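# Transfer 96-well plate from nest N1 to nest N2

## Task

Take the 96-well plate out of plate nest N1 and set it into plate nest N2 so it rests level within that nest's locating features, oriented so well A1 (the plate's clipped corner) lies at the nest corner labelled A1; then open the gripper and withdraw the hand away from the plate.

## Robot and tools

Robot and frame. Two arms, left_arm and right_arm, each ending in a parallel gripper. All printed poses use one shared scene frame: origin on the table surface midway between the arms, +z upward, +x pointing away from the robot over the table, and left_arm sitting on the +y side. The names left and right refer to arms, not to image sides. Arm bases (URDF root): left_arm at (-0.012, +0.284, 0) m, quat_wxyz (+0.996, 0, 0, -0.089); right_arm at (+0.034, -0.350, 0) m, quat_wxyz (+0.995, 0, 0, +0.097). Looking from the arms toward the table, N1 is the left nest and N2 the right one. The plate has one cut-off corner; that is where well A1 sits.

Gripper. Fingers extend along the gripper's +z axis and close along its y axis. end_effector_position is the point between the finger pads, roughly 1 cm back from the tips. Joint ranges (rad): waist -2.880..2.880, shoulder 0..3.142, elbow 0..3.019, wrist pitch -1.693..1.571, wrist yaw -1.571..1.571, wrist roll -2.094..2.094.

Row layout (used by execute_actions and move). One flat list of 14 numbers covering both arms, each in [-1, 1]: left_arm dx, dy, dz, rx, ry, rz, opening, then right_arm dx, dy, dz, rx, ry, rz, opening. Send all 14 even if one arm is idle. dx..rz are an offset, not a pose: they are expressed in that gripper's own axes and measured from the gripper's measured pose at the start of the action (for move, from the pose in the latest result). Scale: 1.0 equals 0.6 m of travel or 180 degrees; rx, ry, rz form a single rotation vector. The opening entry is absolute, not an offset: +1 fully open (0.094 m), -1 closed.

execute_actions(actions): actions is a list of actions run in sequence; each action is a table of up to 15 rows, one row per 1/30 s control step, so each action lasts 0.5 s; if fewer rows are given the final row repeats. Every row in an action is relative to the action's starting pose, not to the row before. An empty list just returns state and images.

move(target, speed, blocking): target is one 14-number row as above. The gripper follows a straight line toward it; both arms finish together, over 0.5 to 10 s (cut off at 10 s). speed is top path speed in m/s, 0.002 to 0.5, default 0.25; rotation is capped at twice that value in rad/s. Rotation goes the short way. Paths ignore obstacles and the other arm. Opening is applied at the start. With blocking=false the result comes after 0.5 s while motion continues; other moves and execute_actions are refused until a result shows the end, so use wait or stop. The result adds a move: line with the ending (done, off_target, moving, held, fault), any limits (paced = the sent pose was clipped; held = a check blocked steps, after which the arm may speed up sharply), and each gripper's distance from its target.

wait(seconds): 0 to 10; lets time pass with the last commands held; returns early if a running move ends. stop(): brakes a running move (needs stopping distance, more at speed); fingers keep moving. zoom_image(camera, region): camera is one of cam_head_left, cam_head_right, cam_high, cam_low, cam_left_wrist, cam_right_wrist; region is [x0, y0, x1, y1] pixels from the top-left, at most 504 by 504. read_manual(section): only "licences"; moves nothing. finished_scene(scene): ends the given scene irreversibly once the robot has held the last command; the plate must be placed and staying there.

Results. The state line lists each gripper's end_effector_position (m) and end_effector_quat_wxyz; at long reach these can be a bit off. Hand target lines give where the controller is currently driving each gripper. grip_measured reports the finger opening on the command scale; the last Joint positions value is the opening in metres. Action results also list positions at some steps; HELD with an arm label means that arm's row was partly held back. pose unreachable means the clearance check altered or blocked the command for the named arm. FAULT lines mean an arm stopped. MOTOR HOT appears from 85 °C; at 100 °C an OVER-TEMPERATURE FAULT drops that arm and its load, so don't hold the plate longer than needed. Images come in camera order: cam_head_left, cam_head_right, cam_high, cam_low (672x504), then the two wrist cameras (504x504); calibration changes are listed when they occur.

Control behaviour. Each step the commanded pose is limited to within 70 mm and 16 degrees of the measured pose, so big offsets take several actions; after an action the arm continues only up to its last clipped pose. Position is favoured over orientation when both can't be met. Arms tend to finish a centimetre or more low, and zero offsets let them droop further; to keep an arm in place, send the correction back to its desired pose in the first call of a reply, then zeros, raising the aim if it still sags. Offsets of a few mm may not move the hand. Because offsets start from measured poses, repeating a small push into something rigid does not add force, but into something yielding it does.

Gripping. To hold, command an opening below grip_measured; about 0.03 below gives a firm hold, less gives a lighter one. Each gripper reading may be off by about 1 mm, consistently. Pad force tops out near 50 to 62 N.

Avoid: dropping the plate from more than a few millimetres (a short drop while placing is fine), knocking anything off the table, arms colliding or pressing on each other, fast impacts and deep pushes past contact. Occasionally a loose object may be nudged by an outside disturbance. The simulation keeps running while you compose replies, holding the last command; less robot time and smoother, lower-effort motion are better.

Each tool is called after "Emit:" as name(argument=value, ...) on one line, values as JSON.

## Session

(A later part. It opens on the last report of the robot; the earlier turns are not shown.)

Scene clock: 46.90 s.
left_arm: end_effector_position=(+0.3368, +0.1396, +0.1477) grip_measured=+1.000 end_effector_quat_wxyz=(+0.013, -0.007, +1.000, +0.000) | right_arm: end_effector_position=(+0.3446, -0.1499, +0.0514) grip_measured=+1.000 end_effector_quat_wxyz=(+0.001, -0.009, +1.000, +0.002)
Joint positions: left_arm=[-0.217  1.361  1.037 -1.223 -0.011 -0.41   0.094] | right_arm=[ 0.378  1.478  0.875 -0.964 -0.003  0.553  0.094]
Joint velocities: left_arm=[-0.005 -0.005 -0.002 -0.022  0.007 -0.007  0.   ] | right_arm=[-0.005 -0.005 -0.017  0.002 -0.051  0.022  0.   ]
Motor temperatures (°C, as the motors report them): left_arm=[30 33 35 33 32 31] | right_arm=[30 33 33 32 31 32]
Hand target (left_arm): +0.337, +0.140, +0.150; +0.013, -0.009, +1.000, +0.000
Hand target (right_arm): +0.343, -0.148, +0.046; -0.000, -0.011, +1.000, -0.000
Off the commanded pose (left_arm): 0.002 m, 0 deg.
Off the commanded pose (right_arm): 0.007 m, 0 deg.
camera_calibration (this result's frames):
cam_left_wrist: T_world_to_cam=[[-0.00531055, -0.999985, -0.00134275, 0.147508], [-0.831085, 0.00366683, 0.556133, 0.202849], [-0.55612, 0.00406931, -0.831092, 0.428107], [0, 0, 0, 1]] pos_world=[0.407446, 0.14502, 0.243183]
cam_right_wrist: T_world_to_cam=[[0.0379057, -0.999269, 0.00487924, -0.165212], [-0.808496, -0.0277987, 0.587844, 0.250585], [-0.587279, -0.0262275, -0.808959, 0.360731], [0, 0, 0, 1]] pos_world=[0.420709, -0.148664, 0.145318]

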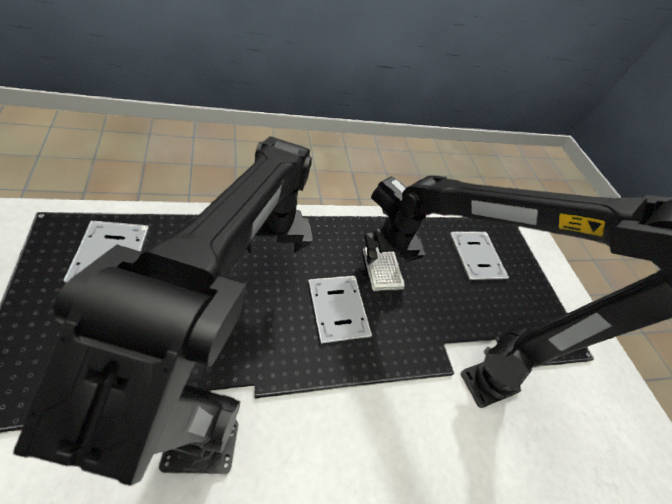

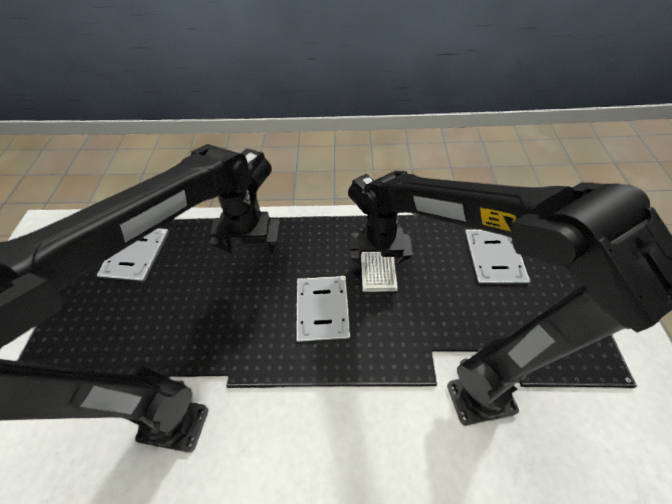

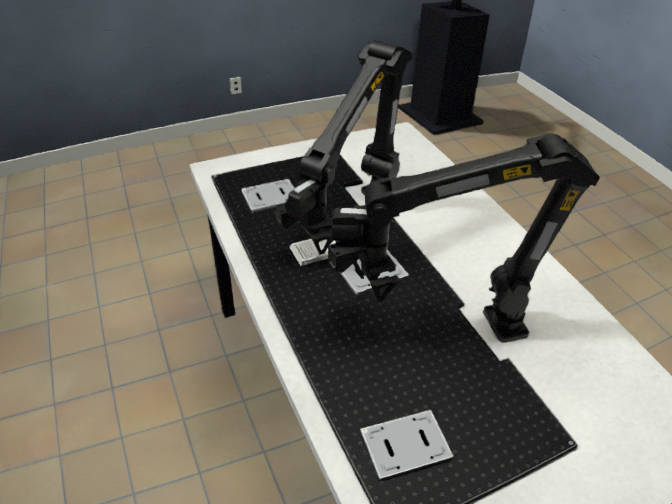

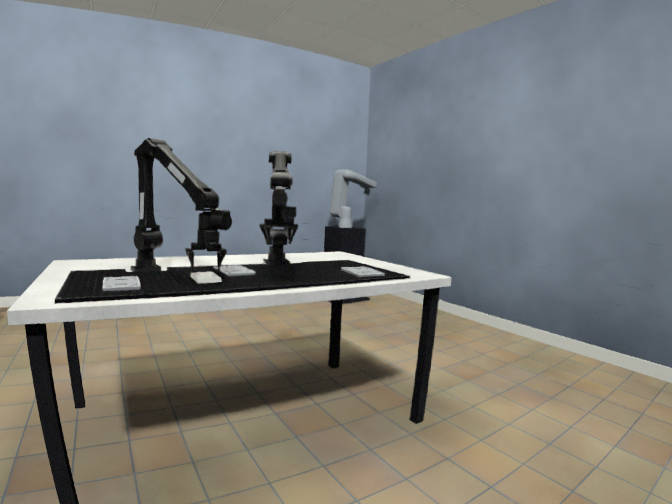

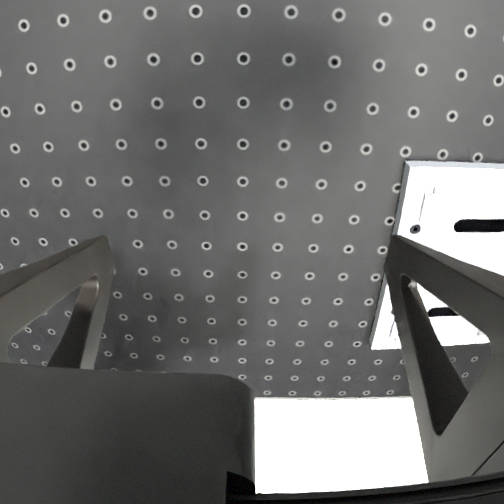

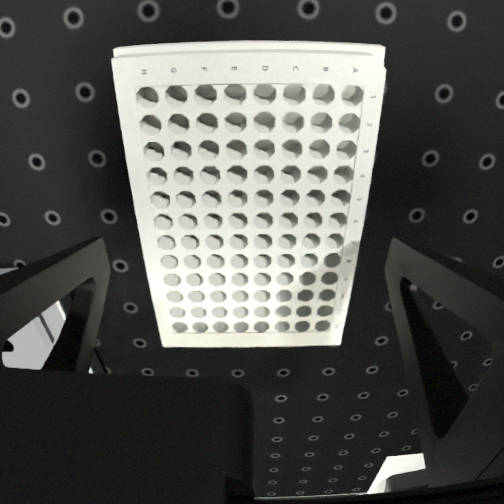

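Emit:
move(target=[0,0,-0.003,0,0,0,1, 0.003,-0.001,0.045,0,0,0,1], speed=0.05)

Scene clock: 48.00 s.
left_arm: end_effector_position=(+0.3368, +0.1396, +0.1477) grip_measured=+1.000 end_effector_quat_wxyz=(+0.013, -0.007, +1.000, +0.000) | right_arm: end_effector_position=(+0.3437, -0.1504, +0.0305) grip_measured=+1.000 end_effector_quat_wxyz=(+0.003, -0.009, +1.000, +0.004)
Joint positions: left_arm=[-0.217  1.361  1.037 -1.223 -0.011 -0.41   0.094] | right_arm=[ 0.378  1.509  0.842 -0.894 -0.003  0.553  0.094]
Joint velocities: left_arm=[ 0.015 -0.015  0.007 -0.007 -0.081 -0.022  0.   ] | right_arm=[-0.015 -0.015  0.007  0.027  0.007  0.037  0.   ]
Motor temperatures (°C, as the motors report them): left_arm=[30 33 35 33 32 31] | right_arm=[30 33 33 32 31 32]
Hand target (left_arm): +0.337, +0.140, +0.150; +0.013, -0.007, +1.000, +0.000
Hand target (right_arm): +0.343, -0.151, +0.025; +0.001, -0.009, +1.000, +0.002
Off the commanded pose (left_arm): 0.002 m, 0 deg.
Off the commanded pose (right_arm): 0.006 m, 0 deg.
move: done
camera_calibration (this result's frames):
cam_left_wrist: T_world_to_cam=[[-0.00531055, -0.999985, -0.00134275, 0.147508], [-0.831085, 0.00366683, 0.556133, 0.202849], [-0.55612, 0.00406931, -0.831092, 0.428107], [0, 0, 0, 1]] pos_world=[0.407446, 0.14502, 0.243183]
cam_right_wrist: T_world_to_cam=[[0.0378886, -0.99928, 0.00177432, -0.165541], [-0.811503, -0.0297326, 0.583591, 0.263019], [-0.583119, -0.0235513, -0.812046, 0.34236], [0, 0, 0, 1]] pos_world=[0.41935, -0.149539, 0.12481]

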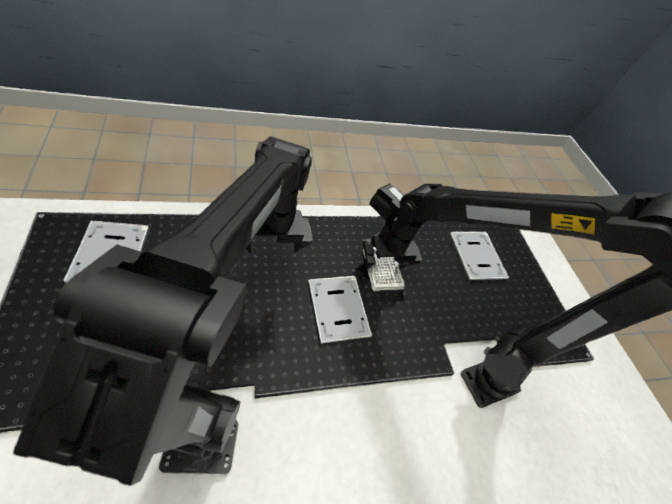

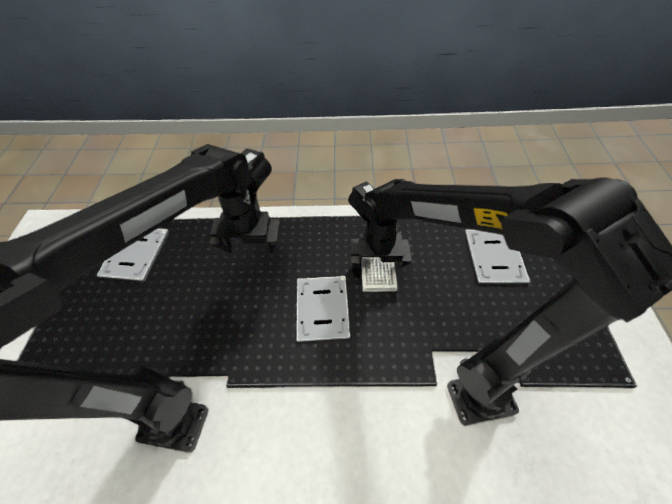

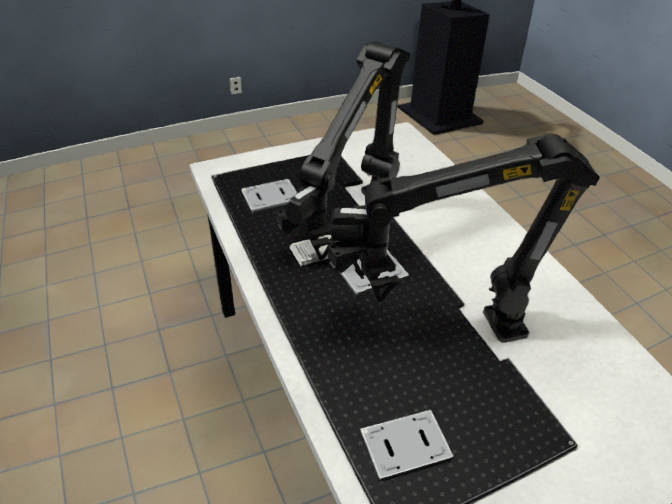

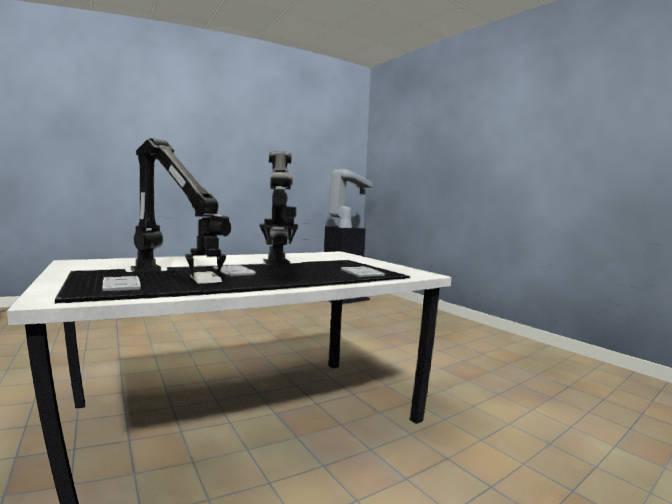

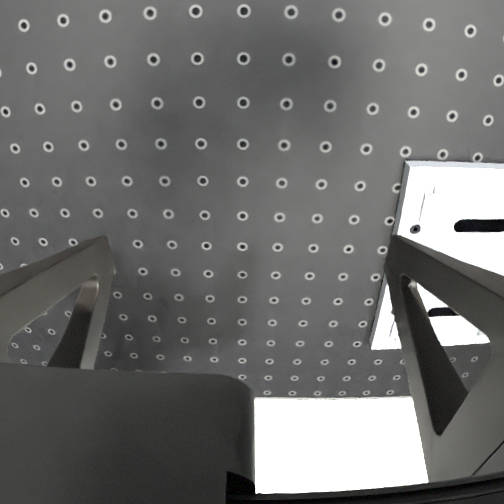

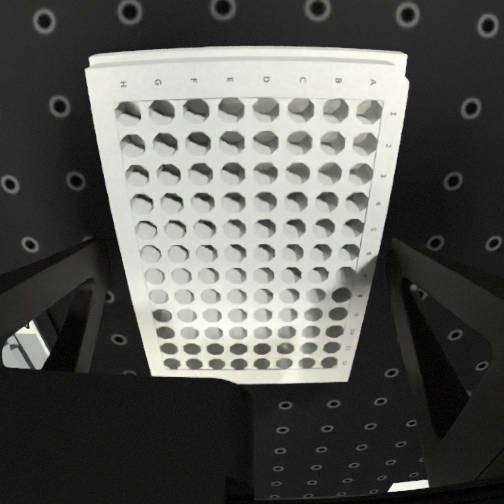

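Emit:
zoom_image(camera="cam_right_wrist", region=[60, 40, 440, 400])

Region (60, 40, 440, 400) of cam_right_wrist's 504x504 image, scaled by 1.326, with more detail than that image has; it fills the top 477 rows of this view, and the rest is white.

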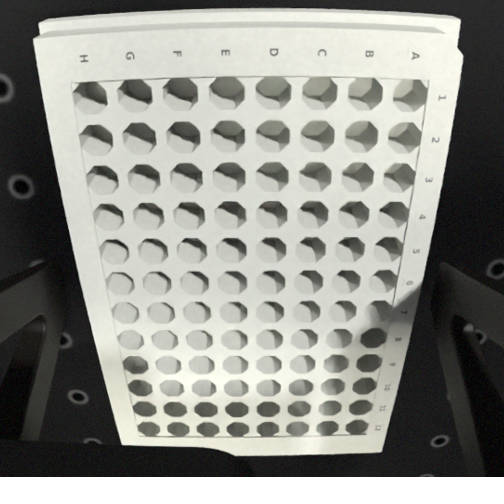

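Emit:
execute_actions(actions=[[[0,0,-0.003,0,0,0,1, 0,0,0,0,0,0,0.95],[0,0,-0.003,0,0,0,1, 0,0,0,0,0,0,0.91],[0,0,-0.003,0,0,0,1, 0,0,0,0,0,0,0.88],[0,0,-0.003,0,0,0,1, 0,0,0,0,0,0,0.85],[0,0,-0.003,0,0,0,1, 0,0,0,0,0,0,0.83],[0,0,-0.003,0,0,0,1, 0,0,0,0,0,0,0.81],[0,0,-0.003,0,0,0,1, 0,0,0,0,0,0,0.79],[0,0,-0.003,0,0,0,1, 0,0,0,0,0,0,0.775],[0,0,-0.003,0,0,0,1, 0,0,0,0,0,0,0.76],[0,0,-0.003,0,0,0,1, 0,0,0,0,0,0,0.75],[0,0,-0.003,0,0,0,1, 0,0,0,0,0,0,0.74],[0,0,-0.003,0,0,0,1, 0,0,0,0,0,0,0.73],[0,0,-0.003,0,0,0,1, 0,0,0,0,0,0,0.72],[0,0,-0.003,0,0,0,1, 0,0,0,0,0,0,0.71],[0,0,-0.003,0,0,0,1, 0,0,0,0,0,0,0.70]]])

Scene clock: 49.43 s.
left_arm: end_effector_position=(+0.3368, +0.1396, +0.1477) grip_measured=+1.000 end_effector_quat_wxyz=(+0.013, -0.007, +1.000, +0.000) | right_arm: end_effector_position=(+0.3437, -0.1504, +0.0305) grip_measured=+0.714 end_effector_quat_wxyz=(+0.003, -0.009, +1.000, +0.004)
Joint positions: left_arm=[-0.217  1.361  1.037 -1.223 -0.011 -0.41   0.094] | right_arm=[ 0.378  1.509  0.842 -0.894 -0.003  0.553  0.081]
Joint velocities: left_arm=[-0.005 -0.005 -0.007 -0.012  0.051 -0.022  0.   ] | right_arm=[-0.015  0.005  0.002 -0.012 -0.095 -0.007 -0.006]
Motor temperatures (°C, as the motors report them): left_arm=[30 33 35 33 32 31] | right_arm=[30 33 33 32 31 32]
Hand target (left_arm): +0.337, +0.140, +0.150; +0.013, -0.007, +1.000, +0.000
Hand target (right_arm): +0.344, -0.150, +0.031; +0.003, -0.009, +1.000, +0.004
Off the commanded pose (left_arm): 0.002 m, 0 deg.
Off the commanded pose (right_arm): 0.000 m, 0 deg.
Step readings (end_effector_position):
0: left_arm (+0.3368, +0.1396, +0.1477) | right_arm (+0.3437, -0.1504, +0.0305)
1: left_arm (+0.3368, +0.1396, +0.1477) | right_arm (+0.3437, -0.1504, +0.0305)
2: left_arm (+0.3368, +0.1396, +0.1477) | right_arm (+0.3437, -0.1504, +0.0305)
4: left_arm (+0.3368, +0.1396, +0.1477) | right_arm (+0.3437, -0.1504, +0.0305)
8: left_arm (+0.3368, +0.1396, +0.1477) | right_arm (+0.3437, -0.1504, +0.0305)
15: end_effector_position above
camera_calibration (this result's frames):
cam_left_wrist: T_world_to_cam=[[-0.00531055, -0.999985, -0.00134275, 0.147508], [-0.831085, 0.00366683, 0.556133, 0.202849], [-0.55612, 0.00406931, -0.831092, 0.428107], [0, 0, 0, 1]] pos_world=[0.407446, 0.14502, 0.243183]
cam_right_wrist: T_world_to_cam=[[0.0378886, -0.99928, 0.00177432, -0.165541], [-0.811503, -0.0297326, 0.583591, 0.263019], [-0.583119, -0.0235513, -0.812046, 0.34236], [0, 0, 0, 1]] pos_world=[0.41935, -0.149539, 0.12481]

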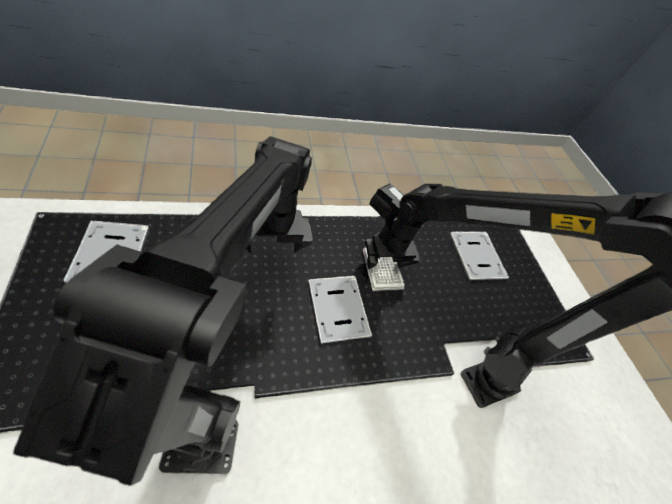

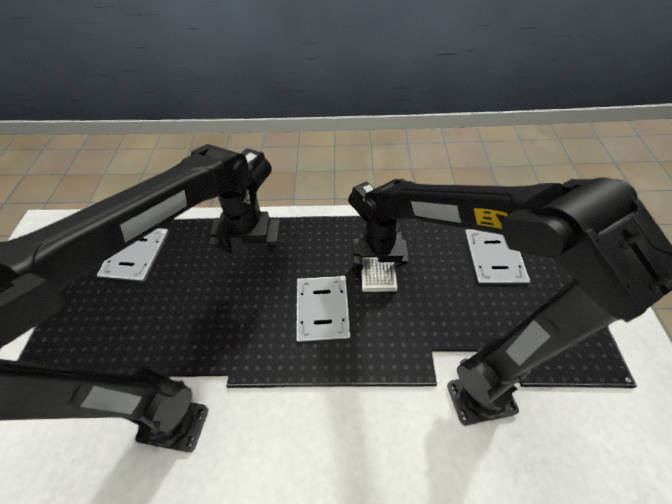

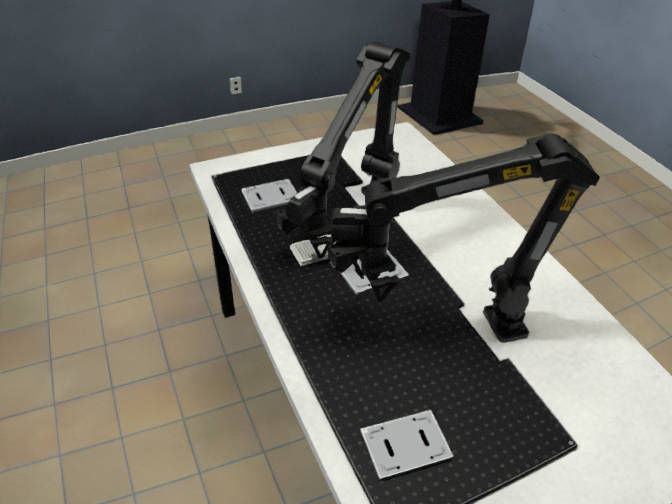

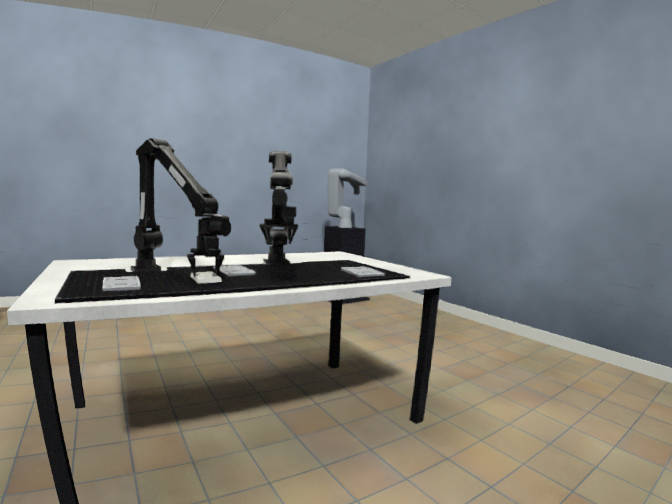

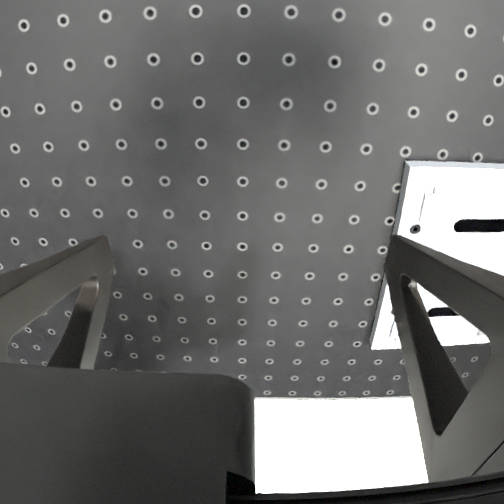

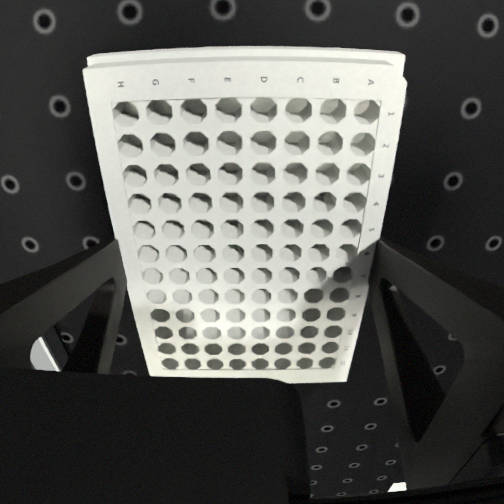

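Emit:
execute_actions(actions=[])

Scene clock: 49.50 s.
left_arm: end_effector_position=(+0.3368, +0.1396, +0.1477) grip_measured=+1.000 end_effector_quat_wxyz=(+0.013, -0.007, +1.000, +0.000) | right_arm: end_effector_position=(+0.3437, -0.1504, +0.0305) grip_measured=+0.711 end_effector_quat_wxyz=(+0.003, -0.009, +1.000, +0.004)
Joint positions: left_arm=[-0.217  1.361  1.037 -1.223 -0.011 -0.41   0.094] | right_arm=[ 0.378  1.509  0.842 -0.894 -0.003  0.553  0.08 ]
Joint velocities: left_arm=[-0.005  0.005  0.002 -0.017 -0.022  0.066  0.   ] | right_arm=[-0.005 -0.024 -0.002 -0.007 -0.007 -0.022 -0.   ]
Motor temperatures (°C, as the motors report them): left_arm=[30 33 35 33 32 31] | right_arm=[30 33 33 32 31 32]
Hand target (left_arm): +0.337, +0.140, +0.150; +0.013, -0.007, +1.000, +0.000
Hand target (right_arm): +0.344, -0.150, +0.031; +0.003, -0.009, +1.000, +0.004
Off the commanded pose (left_arm): 0.002 m, 0 deg.
Off the commanded pose (right_arm): 0.000 m, 0 deg.
camera_calibration (this result's frames):
cam_left_wrist: T_world_to_cam=[[-0.00531055, -0.999985, -0.00134275, 0.147508], [-0.831085, 0.00366683, 0.556133, 0.202849], [-0.55612, 0.00406931, -0.831092, 0.428107], [0, 0, 0, 1]] pos_world=[0.407446, 0.14502, 0.243183]
cam_right_wrist: T_world_to_cam=[[0.0378886, -0.99928, 0.00177432, -0.165541], [-0.811503, -0.0297326, 0.583591, 0.263019], [-0.583119, -0.0235513, -0.812046, 0.34236], [0, 0, 0, 1]] pos_world=[0.41935, -0.149539, 0.12481]

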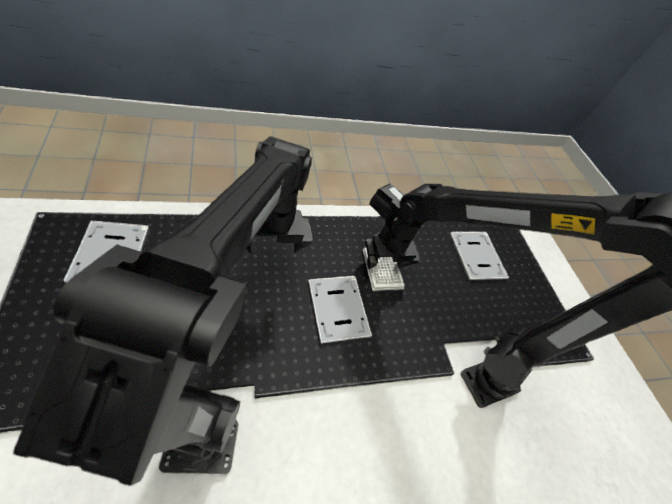

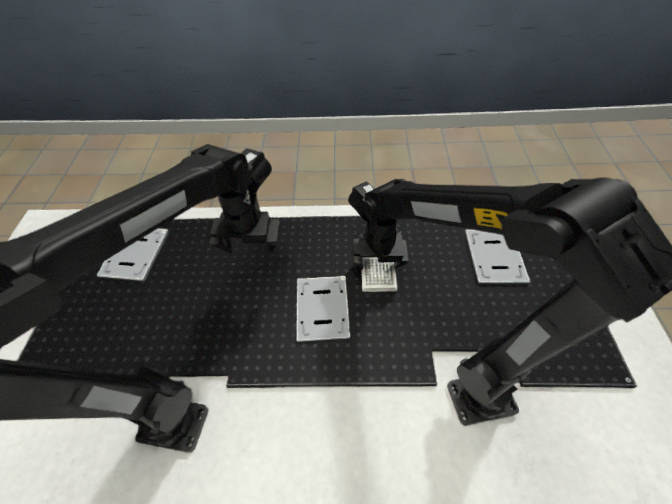

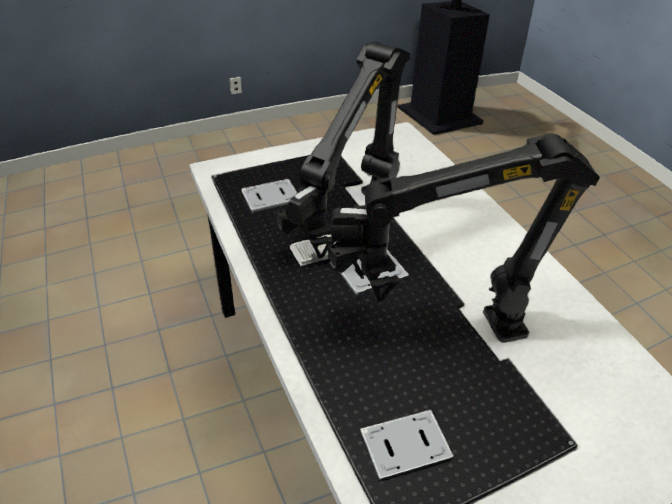

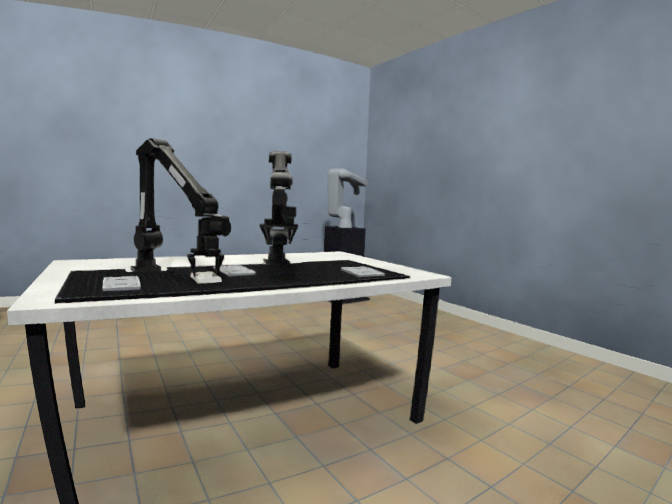

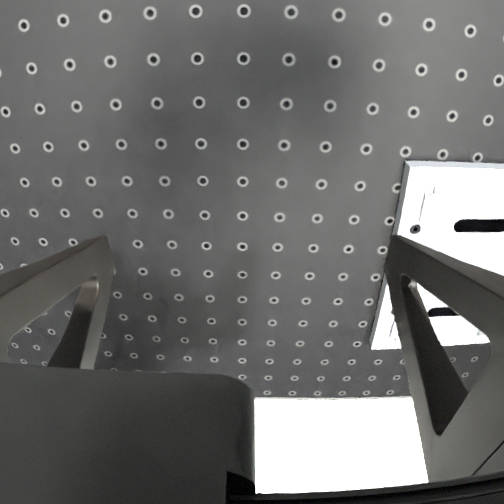

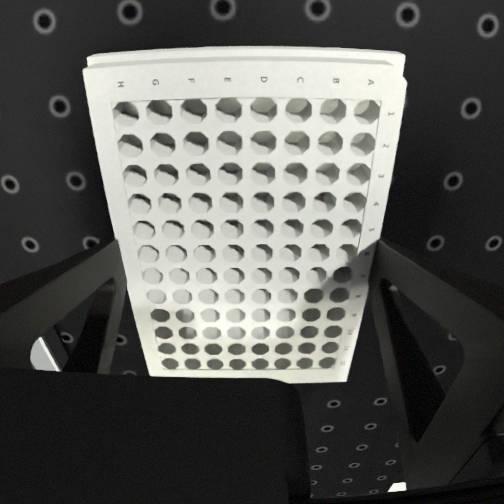

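Emit:
execute_actions(actions=[[[0,0,-0.003,0,0,0,1, 0,0,0,0,0,0,0.685],[0,0,-0.003,0,0,0,1, 0,0,0,0,0,0,0.675],[0,0,-0.003,0,0,0,1, 0.001,-0.0006,-0.004,0,0,0,0.675],[0,0,-0.003,0,0,0,1, 0.002,-0.0014,-0.008,0,0,0,0.675],[0,0,-0.003,0,0,0,1, 0.004,-0.0026,-0.013,0,0,0,0.675],[0,0,-0.003,0,0,0,1, 0.006,-0.004,-0.018,0,0,0,0.675],[0,0,-0.003,0,0,0,1, 0.0085,-0.0055,-0.024,0,0,0,0.675],[0,0,-0.003,0,0,0,1, 0.011,-0.007,-0.031,0,0,0,0.675],[0,0,-0.003,0,0,0,1, 0.0135,-0.0087,-0.038,0,0,0,0.675],[0,0,-0.003,0,0,0,1, 0.016,-0.0103,-0.045,0,0,0,0.675],[0,0,-0.003,0,0,0,1, 0.018,-0.0116,-0.051,0,0,0,0.675],[0,0,-0.003,0,0,0,1, 0.02,-0.013,-0.056,0,0,0,0.675],[0,0,-0.003,0,0,0,1, 0.0215,-0.014,-0.06,0,0,0,0.675],[0,0,-0.003,0,0,0,1, 0.0225,-0.0145,-0.063,0,0,0,0.675]]])

Scene clock: 51.83 s.
left_arm: end_effector_position=(+0.3368, +0.1396, +0.1477) grip_measured=+1.000 end_effector_quat_wxyz=(+0.013, -0.007, +1.000, +0.000) | right_arm: end_effector_position=(+0.3314, -0.1583, +0.0613) grip_measured=+0.691 end_effector_quat_wxyz=(+0.004, -0.009, +1.000, +0.004)
Joint positions: left_arm=[-0.217  1.361  1.037 -1.223 -0.011 -0.41   0.094] | right_arm=[ 0.378  1.418  0.842 -0.985 -0.003  0.553  0.079]
Joint velocities: left_arm=[-0.005 -0.015 -0.022  0.022 -0.007 -0.11   0.   ] | right_arm=[-0.005 -0.288  0.012 -0.183 -0.022  0.051  0.001]
Motor temperatures (°C, as the motors report them): left_arm=[30 33 35 33 32 31] | right_arm=[30 33 33 32 31 32]
Hand target (left_arm): +0.337, +0.140, +0.150; +0.013, -0.007, +1.000, +0.000
Hand target (right_arm): +0.330, -0.159, +0.068; +0.003, -0.009, +1.000, +0.004
Off the commanded pose (left_arm): 0.002 m, 0 deg.
Off the commanded pose (right_arm): 0.007 m, 0 deg.
Step readings (end_effector_position):
0: left_arm (+0.3368, +0.1396, +0.1477) | right_arm (+0.3437, -0.1504, +0.0305)
1: left_arm (+0.3368, +0.1396, +0.1477) | right_arm (+0.3437, -0.1504, +0.0305)
2: left_arm (+0.3368, +0.1396, +0.1477) | right_arm (+0.3437, -0.1504, +0.0305)
4: left_arm (+0.3368, +0.1396, +0.1477) | right_arm (+0.3436, -0.1505, +0.0305)
8: left_arm (+0.3368, +0.1396, +0.1477) | right_arm (+0.3398, -0.1530, +0.0345)
15: end_effector_position above
camera_calibration (this result's frames):
cam_left_wrist: T_world_to_cam=[[-0.00531055, -0.999985, -0.00134275, 0.147508], [-0.831085, 0.00366683, 0.556133, 0.202849], [-0.55612, 0.00406931, -0.831092, 0.428107], [0, 0, 0, 1]] pos_world=[0.407446, 0.14502, 0.243183]
cam_right_wrist: T_world_to_cam=[[0.0378881, -0.999281, 0.00158026, -0.17302], [-0.81169, -0.029853, 0.583325, 0.23491], [-0.582858, -0.0233837, -0.812238, 0.359942], [0, 0, 0, 1]] pos_world=[0.407025, -0.157466, 0.155602]

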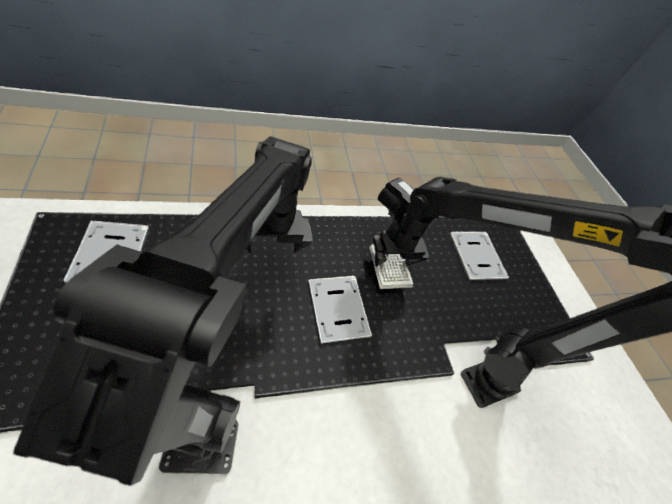

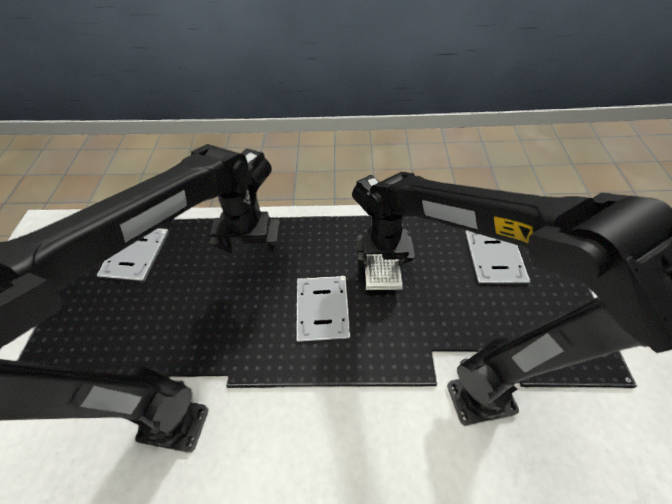

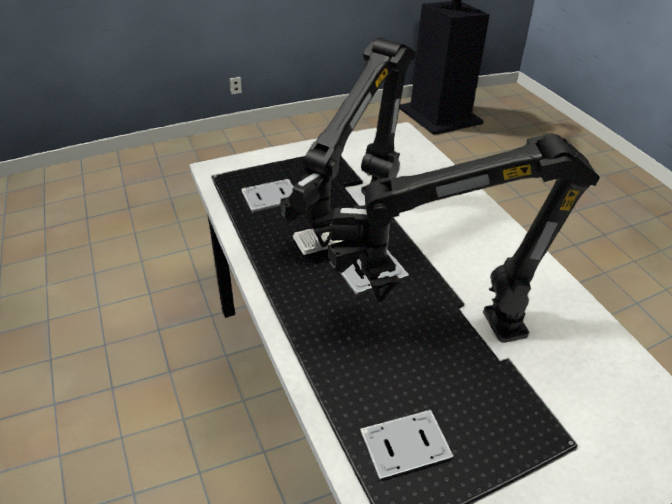

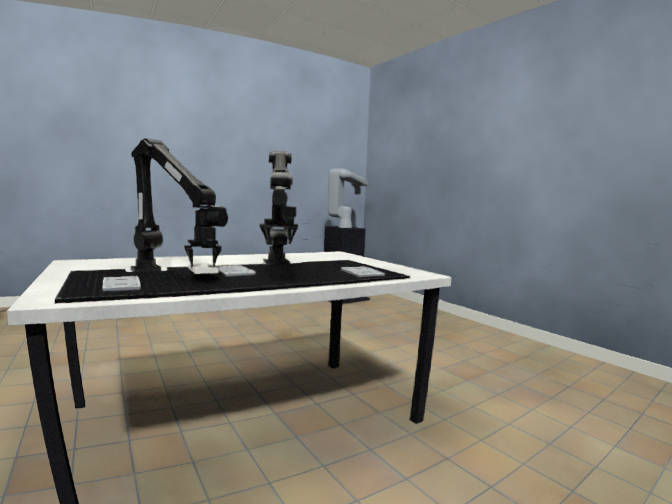

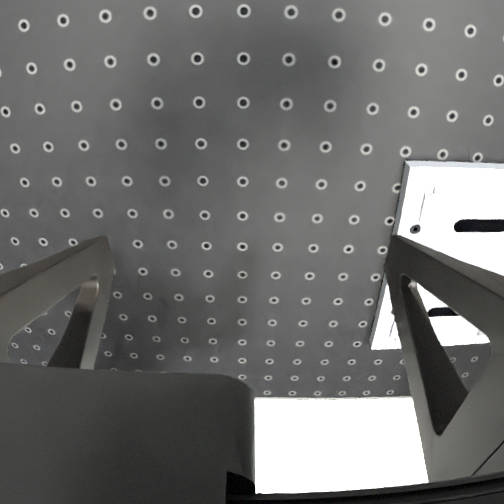

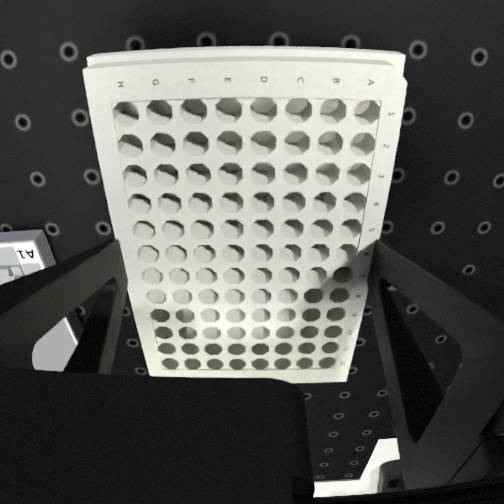

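Emit:
move(target=[0,0,-0.003,0,0,0,1, -0.0773,-0.5003,-0.0762,0,0,-0.0007,0.655], speed=0.3)

Scene clock: 54.23 s.
left_arm: end_effector_position=(+0.3368, +0.1396, +0.1477) grip_measured=+1.000 end_effector_quat_wxyz=(+0.013, -0.007, +1.000, +0.000) | right_arm: end_effector_position=(+0.3669, -0.4539, +0.0964) grip_measured=+0.681 end_effector_quat_wxyz=(-0.003, -0.003, +1.000, +0.007)
Joint positions: left_arm=[-0.217  1.361  1.037 -1.223 -0.011 -0.41   0.094] | right_arm=[-0.501  1.365  0.895 -1.111 -0.012 -0.313  0.079]
Joint velocities: left_arm=[-0.005 -0.005  0.007 -0.022  0.081  0.066  0.   ] | right_arm=[-0.005 -0.005  0.017 -0.002 -0.007 -0.022  0.   ]
Motor temperatures (°C, as the motors report them): left_arm=[30 33 35 33 32 31] | right_arm=[30 33 33 32 31 32]
Hand target (left_arm): +0.337, +0.140, +0.150; +0.013, -0.007, +1.000, +0.000
Hand target (right_arm): +0.381, -0.456, +0.106; +0.006, -0.011, +1.000, +0.006
Off the commanded pose (left_arm): 0.002 m, 0 deg.
Off the commanded pose (right_arm): 0.019 m, 1 deg.
move: off_target (right_arm)
camera_calibration (this result's frames):
cam_left_wrist: T_world_to_cam=[[-0.00531055, -0.999985, -0.00134275, 0.147508], [-0.831085, 0.00366683, 0.556133, 0.202849], [-0.55612, 0.00406931, -0.831092, 0.428107], [0, 0, 0, 1]] pos_world=[0.407446, 0.14502, 0.243183]
cam_right_wrist: T_world_to_cam=[[0.0252823, -0.999666, -0.00541357, -0.464598], [-0.804401, -0.0235586, 0.593619, 0.233651], [-0.593548, -0.0106534, -0.804728, 0.411187], [0, 0, 0, 1]] pos_world=[0.443755, -0.454558, 0.189678]

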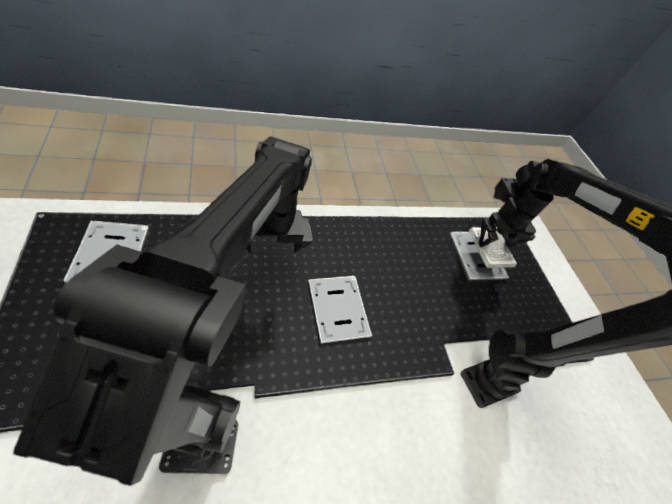

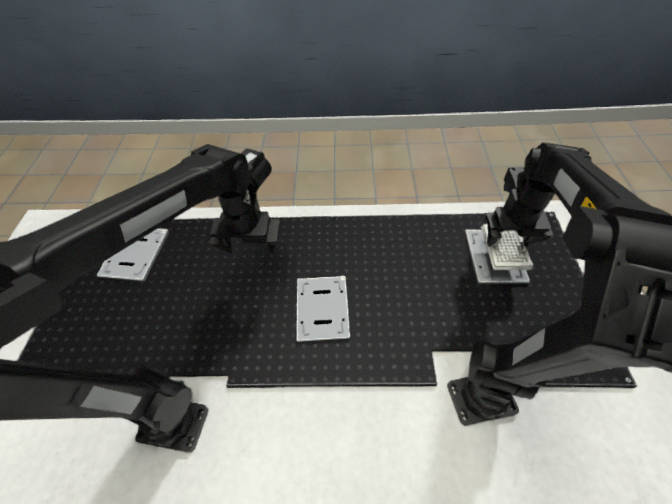

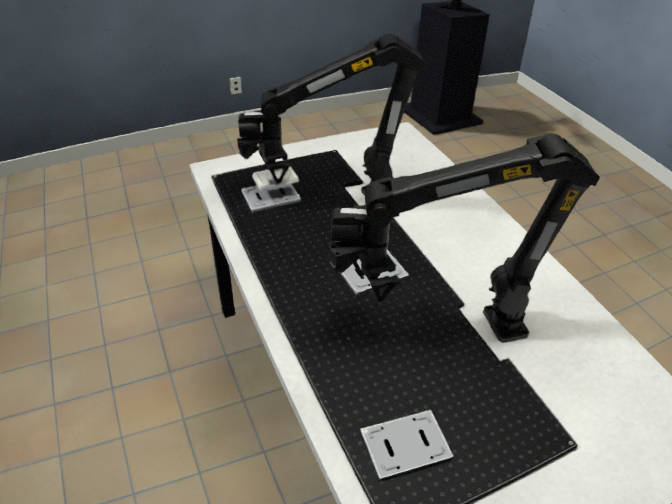

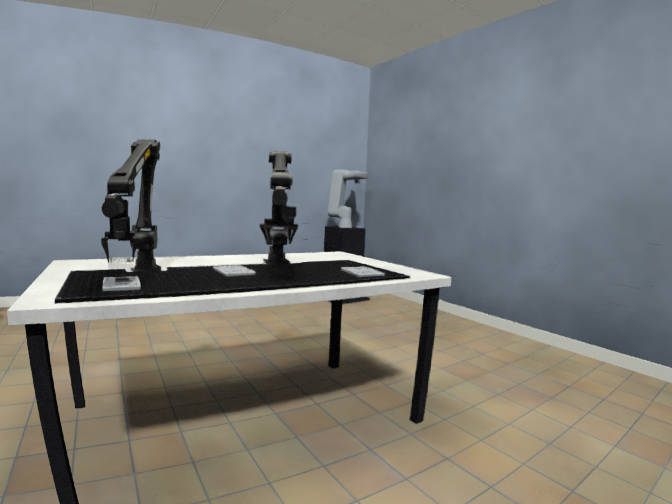

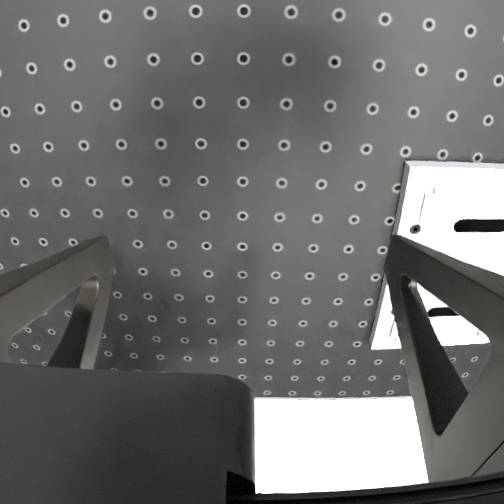

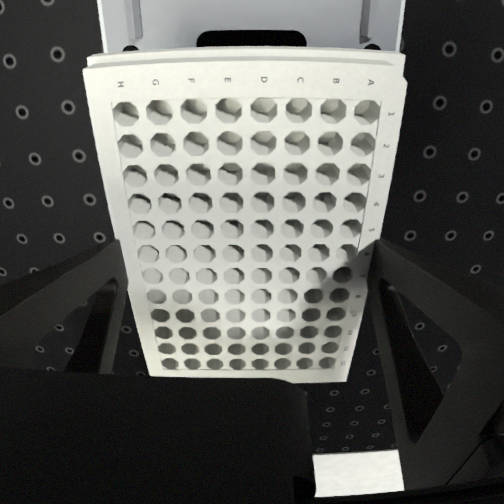

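Emit:
move(target=[0,0,-0.003,0,0,0,1, -0.0292,0.003,0.0722,0.0009,-0.0029,-0.0067,0.655], speed=0.09)

Scene clock: 56.10 s.
left_arm: end_effector_position=(+0.3368, +0.1396, +0.1477) grip_measured=+1.000 end_effector_quat_wxyz=(+0.013, -0.007, +1.000, +0.000) | right_arm: end_effector_position=(+0.3821, -0.4555, +0.0570) grip_measured=+0.681 end_effector_quat_wxyz=(+0.002, -0.009, +1.000, +0.006)
Joint positions: left_arm=[-0.217  1.361  1.037 -1.223 -0.011 -0.41   0.094] | right_arm=[-0.492  1.457  0.869 -0.984 -0.012 -0.316  0.079]
Joint velocities: left_arm=[-0.015 -0.015  0.002 -0.022 -0.022  0.007  0.   ] | right_arm=[-0.005 -0.005 -0.022 -0.022 -0.022 -0.007 -0.   ]
Motor temperatures (°C, as the motors report them): left_arm=[30 33 35 33 32 31] | right_arm=[30 33 33 32 31 32]
Hand target (left_arm): +0.337, +0.140, +0.150; +0.013, -0.007, +1.000, +0.000
Hand target (right_arm): +0.384, -0.452, +0.053; +0.002, -0.014, +1.000, +0.006
Off the commanded pose (left_arm): 0.002 m, 0 deg.
Off the commanded pose (right_arm): 0.006 m, 1 deg.
move: done
camera_calibration (this result's frames):
cam_left_wrist: T_world_to_cam=[[-0.00531055, -0.999985, -0.00134275, 0.147508], [-0.831085, 0.00366683, 0.556133, 0.202849], [-0.55612, 0.00406931, -0.831092, 0.428107], [0, 0, 0, 1]] pos_world=[0.407446, 0.14502, 0.243183]
cam_right_wrist: T_world_to_cam=[[0.0363747, -0.999336, -0.00229334, -0.471051], [-0.809491, -0.0308101, 0.586323, 0.26822], [-0.586004, -0.0194709, -0.810074, 0.381874], [0, 0, 0, 1]] pos_world=[0.458036, -0.455039, 0.151002]

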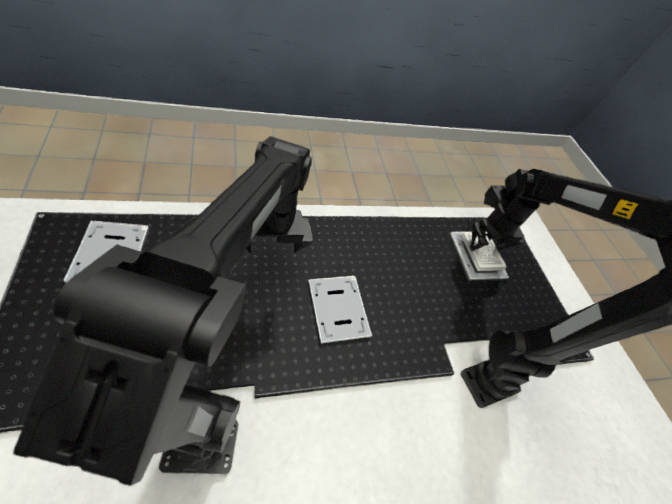

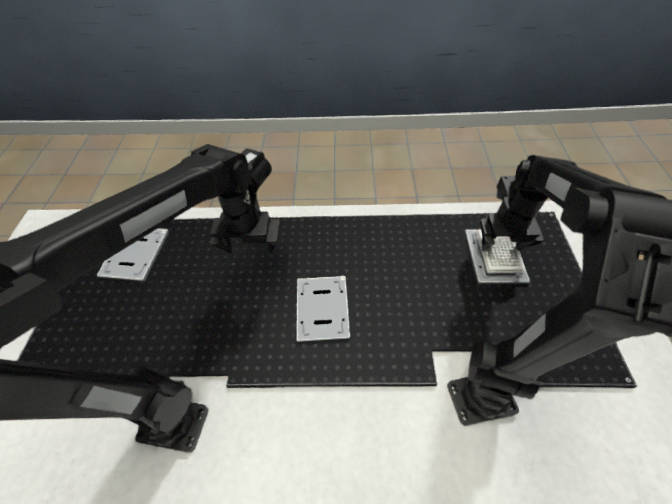

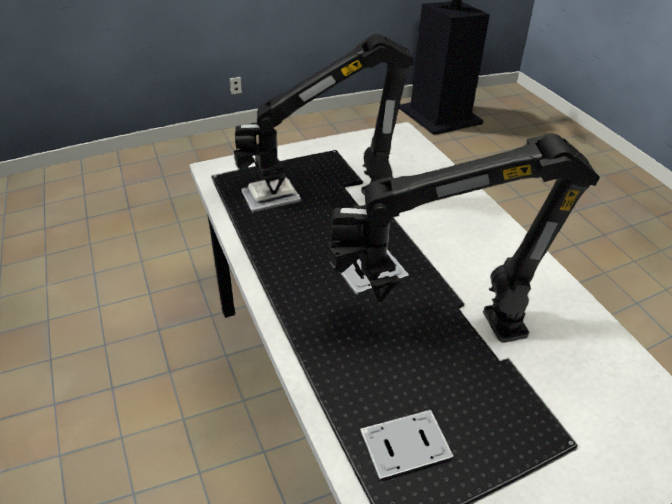

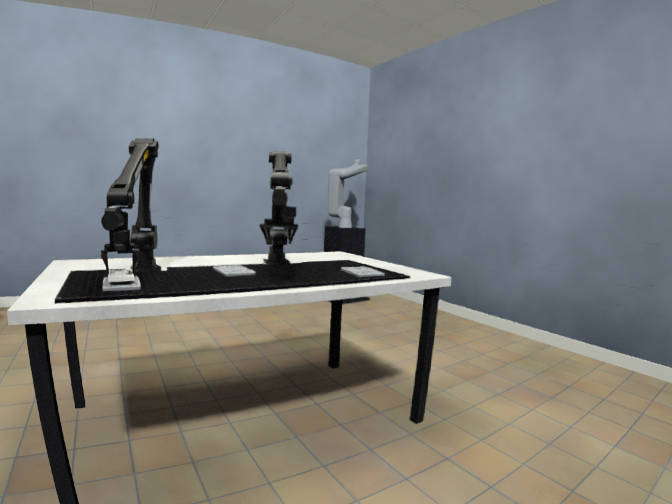

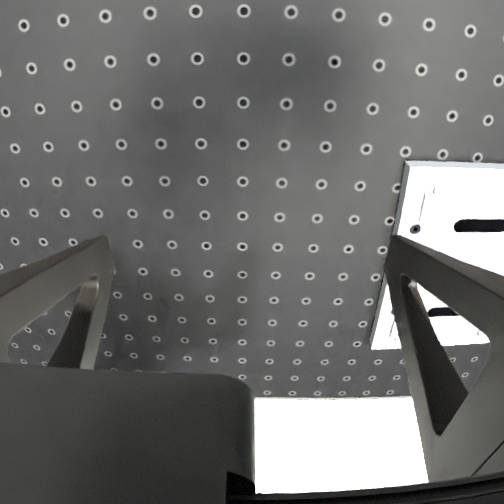

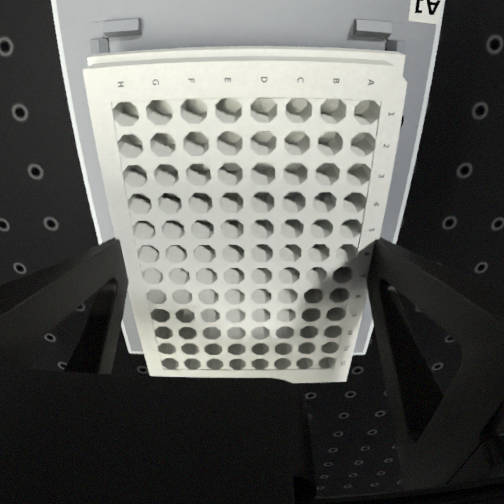

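Emit:
zoom_image(camera="cam_right_wrist", region=[40, 0, 240, 130])

Emit:
zoom_image(camera="cam_right_wrist", region=[260, 0, 460, 130])

Region (40, 0, 240, 130) of cam_right_wrist's 504x504 image, scaled by 2.520, with more detail than that image has; it fills the top 328 rows of this view, and the rest is white.

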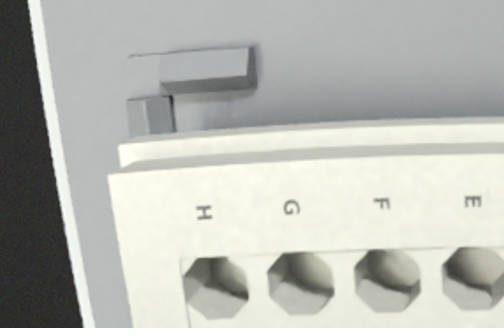

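Region (260, 0, 460, 130) of cam_right_wrist's 504x504 image, scaled by 2.520, with more detail than that image has; it fills the top 328 rows of this view, and the rest is white.

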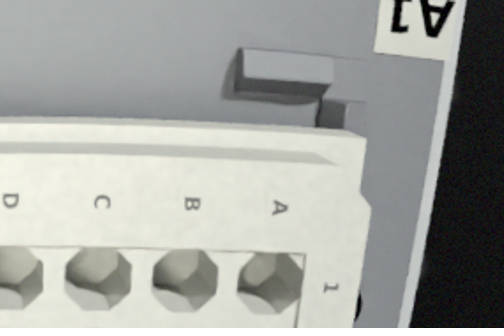

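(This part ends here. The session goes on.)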